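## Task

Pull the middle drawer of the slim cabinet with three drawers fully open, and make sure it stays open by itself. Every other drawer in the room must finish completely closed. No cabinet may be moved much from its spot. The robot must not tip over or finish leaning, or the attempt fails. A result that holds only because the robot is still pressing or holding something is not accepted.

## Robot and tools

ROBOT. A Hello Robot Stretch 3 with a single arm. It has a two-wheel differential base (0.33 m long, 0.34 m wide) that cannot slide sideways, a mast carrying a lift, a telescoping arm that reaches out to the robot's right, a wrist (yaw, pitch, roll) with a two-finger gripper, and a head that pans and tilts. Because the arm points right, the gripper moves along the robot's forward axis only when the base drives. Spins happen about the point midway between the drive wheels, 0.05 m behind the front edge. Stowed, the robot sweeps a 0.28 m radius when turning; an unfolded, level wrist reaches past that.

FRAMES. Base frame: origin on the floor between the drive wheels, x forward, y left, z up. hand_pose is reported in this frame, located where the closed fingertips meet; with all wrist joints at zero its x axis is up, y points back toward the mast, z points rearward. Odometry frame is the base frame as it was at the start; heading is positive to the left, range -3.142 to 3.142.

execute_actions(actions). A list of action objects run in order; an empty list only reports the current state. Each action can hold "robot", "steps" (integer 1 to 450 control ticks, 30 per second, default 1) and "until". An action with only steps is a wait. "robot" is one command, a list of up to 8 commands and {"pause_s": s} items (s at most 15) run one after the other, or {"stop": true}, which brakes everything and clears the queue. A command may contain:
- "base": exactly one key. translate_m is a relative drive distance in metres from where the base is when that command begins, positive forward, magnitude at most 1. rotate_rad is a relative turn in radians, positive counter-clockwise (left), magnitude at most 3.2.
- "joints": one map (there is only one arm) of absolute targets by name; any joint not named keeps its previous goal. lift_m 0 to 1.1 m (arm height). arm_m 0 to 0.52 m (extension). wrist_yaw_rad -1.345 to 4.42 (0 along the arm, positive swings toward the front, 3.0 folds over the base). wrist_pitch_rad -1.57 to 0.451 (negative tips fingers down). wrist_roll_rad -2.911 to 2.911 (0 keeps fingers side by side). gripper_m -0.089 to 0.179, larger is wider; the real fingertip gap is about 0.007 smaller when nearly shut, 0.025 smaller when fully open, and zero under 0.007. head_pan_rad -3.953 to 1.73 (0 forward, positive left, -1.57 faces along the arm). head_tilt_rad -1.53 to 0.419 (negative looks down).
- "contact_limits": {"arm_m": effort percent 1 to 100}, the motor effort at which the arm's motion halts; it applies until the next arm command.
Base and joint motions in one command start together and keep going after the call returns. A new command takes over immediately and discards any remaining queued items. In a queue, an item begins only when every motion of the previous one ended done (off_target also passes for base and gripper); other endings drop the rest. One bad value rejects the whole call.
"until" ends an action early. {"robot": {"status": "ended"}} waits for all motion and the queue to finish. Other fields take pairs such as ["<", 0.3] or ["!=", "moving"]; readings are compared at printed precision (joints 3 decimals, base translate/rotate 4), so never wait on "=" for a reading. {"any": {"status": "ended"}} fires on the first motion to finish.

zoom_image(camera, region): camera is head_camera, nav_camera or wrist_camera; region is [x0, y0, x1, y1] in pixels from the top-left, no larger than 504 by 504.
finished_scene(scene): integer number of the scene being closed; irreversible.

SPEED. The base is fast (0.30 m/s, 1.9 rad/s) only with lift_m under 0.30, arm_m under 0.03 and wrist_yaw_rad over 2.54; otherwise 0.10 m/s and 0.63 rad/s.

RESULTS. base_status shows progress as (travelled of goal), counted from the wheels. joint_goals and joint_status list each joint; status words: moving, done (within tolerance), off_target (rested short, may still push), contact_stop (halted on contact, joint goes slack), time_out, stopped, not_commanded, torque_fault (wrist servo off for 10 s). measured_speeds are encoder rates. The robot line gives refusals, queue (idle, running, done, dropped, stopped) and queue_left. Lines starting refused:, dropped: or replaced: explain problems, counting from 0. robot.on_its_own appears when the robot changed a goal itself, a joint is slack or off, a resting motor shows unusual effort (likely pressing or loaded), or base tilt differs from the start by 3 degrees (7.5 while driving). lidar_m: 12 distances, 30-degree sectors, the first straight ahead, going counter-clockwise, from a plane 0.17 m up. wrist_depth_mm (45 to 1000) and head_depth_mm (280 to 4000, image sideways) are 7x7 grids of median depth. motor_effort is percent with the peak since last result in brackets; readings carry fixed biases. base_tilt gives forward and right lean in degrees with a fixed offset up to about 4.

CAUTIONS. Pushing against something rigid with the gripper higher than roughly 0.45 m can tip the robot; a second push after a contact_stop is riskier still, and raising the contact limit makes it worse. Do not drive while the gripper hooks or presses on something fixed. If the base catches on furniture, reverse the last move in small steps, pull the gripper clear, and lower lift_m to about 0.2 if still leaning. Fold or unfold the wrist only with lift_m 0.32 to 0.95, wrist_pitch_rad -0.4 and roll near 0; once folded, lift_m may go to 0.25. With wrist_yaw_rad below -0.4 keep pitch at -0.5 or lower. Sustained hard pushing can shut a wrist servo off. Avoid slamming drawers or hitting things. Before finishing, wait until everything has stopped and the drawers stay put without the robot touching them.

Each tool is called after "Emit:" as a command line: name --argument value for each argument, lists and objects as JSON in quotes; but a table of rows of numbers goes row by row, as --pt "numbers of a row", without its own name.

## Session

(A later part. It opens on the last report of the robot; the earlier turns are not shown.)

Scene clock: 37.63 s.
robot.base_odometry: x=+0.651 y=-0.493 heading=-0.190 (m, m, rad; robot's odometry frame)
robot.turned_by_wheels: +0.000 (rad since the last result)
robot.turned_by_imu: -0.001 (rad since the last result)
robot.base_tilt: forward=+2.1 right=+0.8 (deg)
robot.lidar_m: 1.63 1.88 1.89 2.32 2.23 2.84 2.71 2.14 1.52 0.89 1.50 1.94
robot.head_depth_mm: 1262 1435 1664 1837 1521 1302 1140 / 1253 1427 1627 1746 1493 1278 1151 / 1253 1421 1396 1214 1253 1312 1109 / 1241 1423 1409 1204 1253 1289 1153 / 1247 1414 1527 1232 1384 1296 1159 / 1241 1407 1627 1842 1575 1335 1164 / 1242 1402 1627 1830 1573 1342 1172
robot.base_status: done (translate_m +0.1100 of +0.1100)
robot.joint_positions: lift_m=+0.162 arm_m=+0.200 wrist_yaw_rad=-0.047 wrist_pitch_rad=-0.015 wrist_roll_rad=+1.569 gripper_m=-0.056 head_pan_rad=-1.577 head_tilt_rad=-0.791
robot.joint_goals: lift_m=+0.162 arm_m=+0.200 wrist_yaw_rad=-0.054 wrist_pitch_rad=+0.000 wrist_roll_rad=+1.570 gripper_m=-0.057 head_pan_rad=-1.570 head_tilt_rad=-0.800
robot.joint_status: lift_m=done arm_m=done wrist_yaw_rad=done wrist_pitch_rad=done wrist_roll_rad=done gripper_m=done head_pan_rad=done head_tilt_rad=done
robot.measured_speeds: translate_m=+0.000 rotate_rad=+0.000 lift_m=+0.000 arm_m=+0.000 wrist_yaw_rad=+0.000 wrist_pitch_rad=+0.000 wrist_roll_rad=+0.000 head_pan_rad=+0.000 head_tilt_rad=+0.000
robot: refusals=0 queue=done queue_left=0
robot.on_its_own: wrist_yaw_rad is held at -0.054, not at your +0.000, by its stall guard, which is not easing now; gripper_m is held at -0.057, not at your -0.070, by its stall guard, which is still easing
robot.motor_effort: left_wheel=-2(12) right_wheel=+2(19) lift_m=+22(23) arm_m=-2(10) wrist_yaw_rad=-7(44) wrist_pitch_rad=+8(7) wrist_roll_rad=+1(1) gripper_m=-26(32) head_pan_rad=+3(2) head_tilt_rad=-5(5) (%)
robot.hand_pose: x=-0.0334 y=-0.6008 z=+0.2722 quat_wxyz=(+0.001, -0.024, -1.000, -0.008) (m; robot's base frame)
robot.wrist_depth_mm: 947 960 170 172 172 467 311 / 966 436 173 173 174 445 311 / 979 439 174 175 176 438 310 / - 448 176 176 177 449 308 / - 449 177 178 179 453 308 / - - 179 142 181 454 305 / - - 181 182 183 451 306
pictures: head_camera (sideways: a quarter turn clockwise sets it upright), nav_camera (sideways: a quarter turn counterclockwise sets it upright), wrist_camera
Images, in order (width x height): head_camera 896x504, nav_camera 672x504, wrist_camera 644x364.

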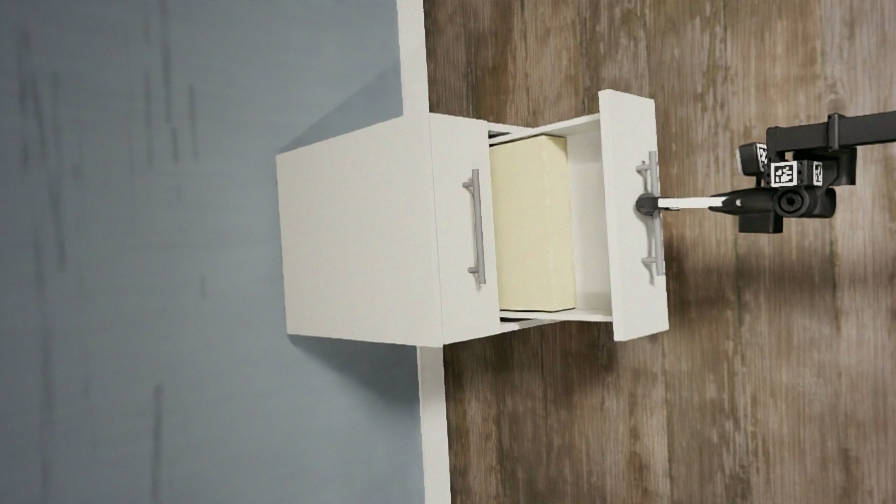

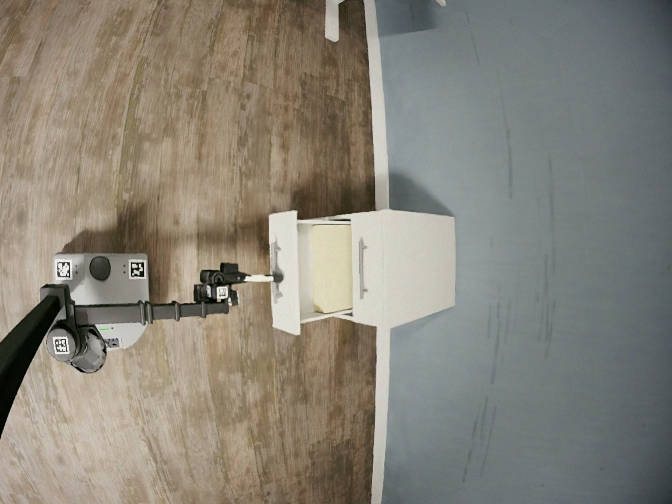

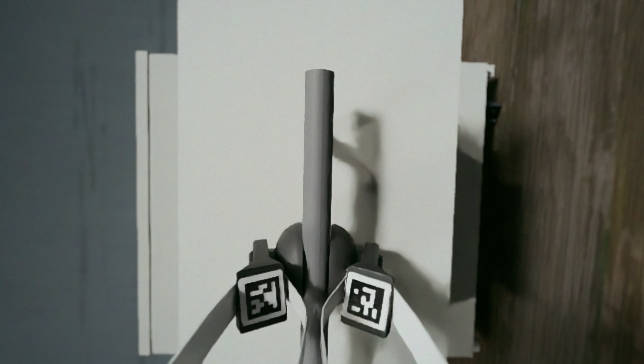

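Emit:
execute_actions --actions '[{"robot":{"joints":{"arm_m":0.03,"wrist_yaw_rad":-0.075,"gripper_m":-0.065},"contact_limits":{"arm_m":12}},"steps":200,"until":{"robot":{"status":"ended"}}}]'

Scene clock: 40.07 s.
robot.base_odometry: x=+0.651 y=-0.493 heading=-0.190 (m, m, rad; robot's odometry frame)
robot.turned_by_wheels: +0.000 (rad since the last result)
robot.turned_by_imu: +0.000 (rad since the last result)
robot.base_tilt: forward=+2.1 right=+0.7 (deg)
robot.lidar_m: 1.63 1.87 1.89 2.32 2.23 2.84 2.71 2.14 1.52 0.89 1.49 1.94
robot.head_depth_mm: 1260 1442 1666 1837 1522 1302 1141 / 1260 1427 1619 1742 1484 1233 1137 / 1255 1421 1400 1211 1215 1083 1164 / 1248 1427 1415 1188 1223 1172 1153 / 1240 1402 1483 1233 1455 1251 1156 / 1241 1408 1635 1839 1567 1337 1157 / 1236 1404 1620 1830 1578 1335 1170
robot.base_status: done (translate_m +0.1100 of +0.1100)
robot.joint_positions: lift_m=+0.162 arm_m=+0.030 wrist_yaw_rad=-0.074 wrist_pitch_rad=-0.017 wrist_roll_rad=+1.569 gripper_m=-0.055 head_pan_rad=-1.577 head_tilt_rad=-0.791
robot.joint_goals: lift_m=+0.162 arm_m=+0.030 wrist_yaw_rad=-0.075 wrist_pitch_rad=+0.000 wrist_roll_rad=+1.570 gripper_m=-0.056 head_pan_rad=-1.570 head_tilt_rad=-0.800
robot.joint_status: lift_m=done arm_m=done wrist_yaw_rad=done wrist_pitch_rad=done wrist_roll_rad=done gripper_m=done head_pan_rad=done head_tilt_rad=done
robot.measured_speeds: translate_m=+0.000 rotate_rad=+0.000 lift_m=+0.000 arm_m=+0.000 wrist_yaw_rad=+0.000 wrist_pitch_rad=+0.000 wrist_roll_rad=+0.000 head_pan_rad=+0.000 head_tilt_rad=+0.000
robot: refusals=0 queue=done queue_left=0
robot.on_its_own: gripper_m is held at -0.056, not at your -0.065, by its stall guard, which is still easing
robot.motor_effort: left_wheel=-1(3) right_wheel=+2(5) lift_m=+22(21) arm_m=-2(7) wrist_yaw_rad=-1(28) wrist_pitch_rad=+9(9) wrist_roll_rad=+1(1) gripper_m=-8(68) head_pan_rad=+2(2) head_tilt_rad=-5(5) (%)
robot.contact_limits: arm_m 12 (drawing in: default 17, maximum 28; extending or still: default 25, maximum 40)
robot.hand_pose: x=-0.0402 y=-0.4303 z=+0.2717 quat_wxyz=(+0.001, -0.037, -0.999, -0.009) (m; robot's base frame)
robot.wrist_depth_mm: - - 264 265 643 467 311 / - - 266 266 631 464 312 / - - 269 266 618 463 311 / - - 268 270 612 457 308 / - - 271 271 624 456 309 / - - 610 - 620 459 306 / - - 273 272 648 454 305
pictures: head_camera (sideways: a quarter turn clockwise sets it upright), nav_camera (sideways: a quarter turn counterclockwise sets it upright), wrist_camera
Images, in order (width x height): head_camera 896x504, nav_camera 672x504, wrist_camera 644x364.

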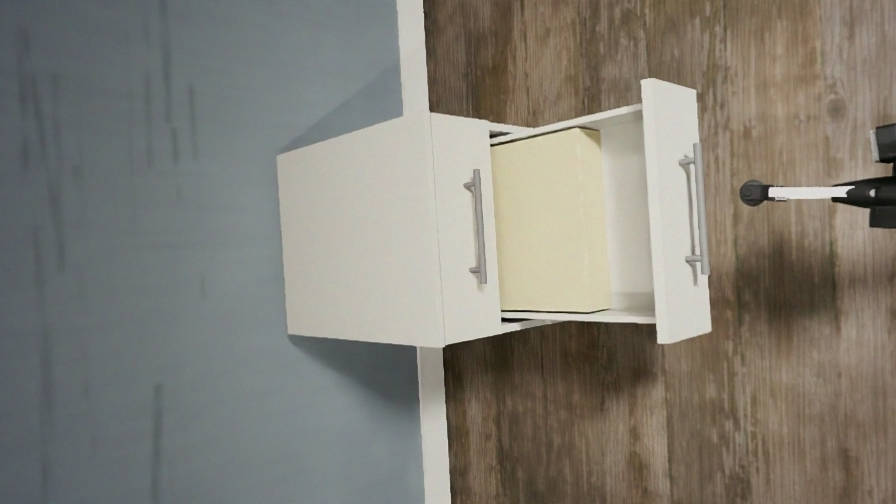

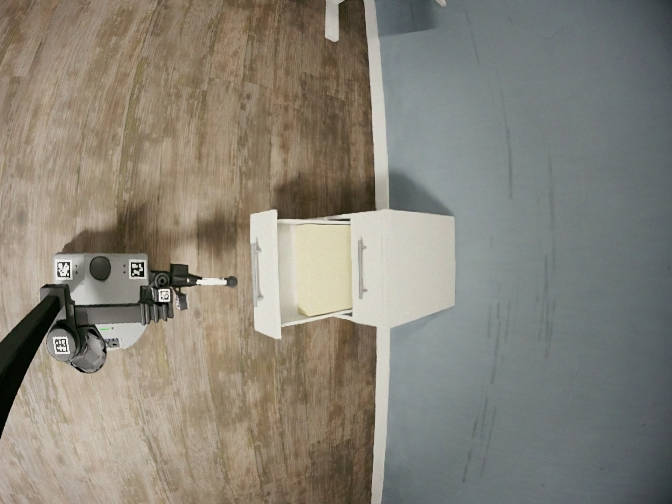

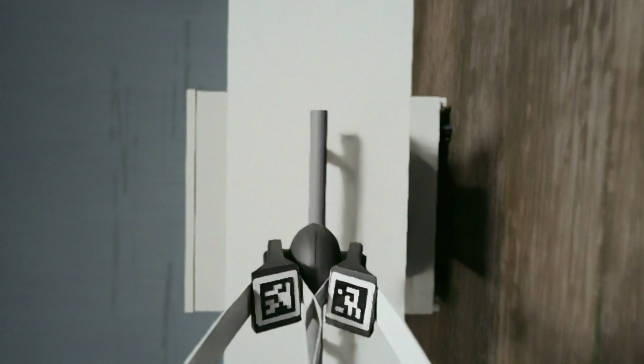

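Emit:
finished_scene --scene 1

The scene is finished: the task was done.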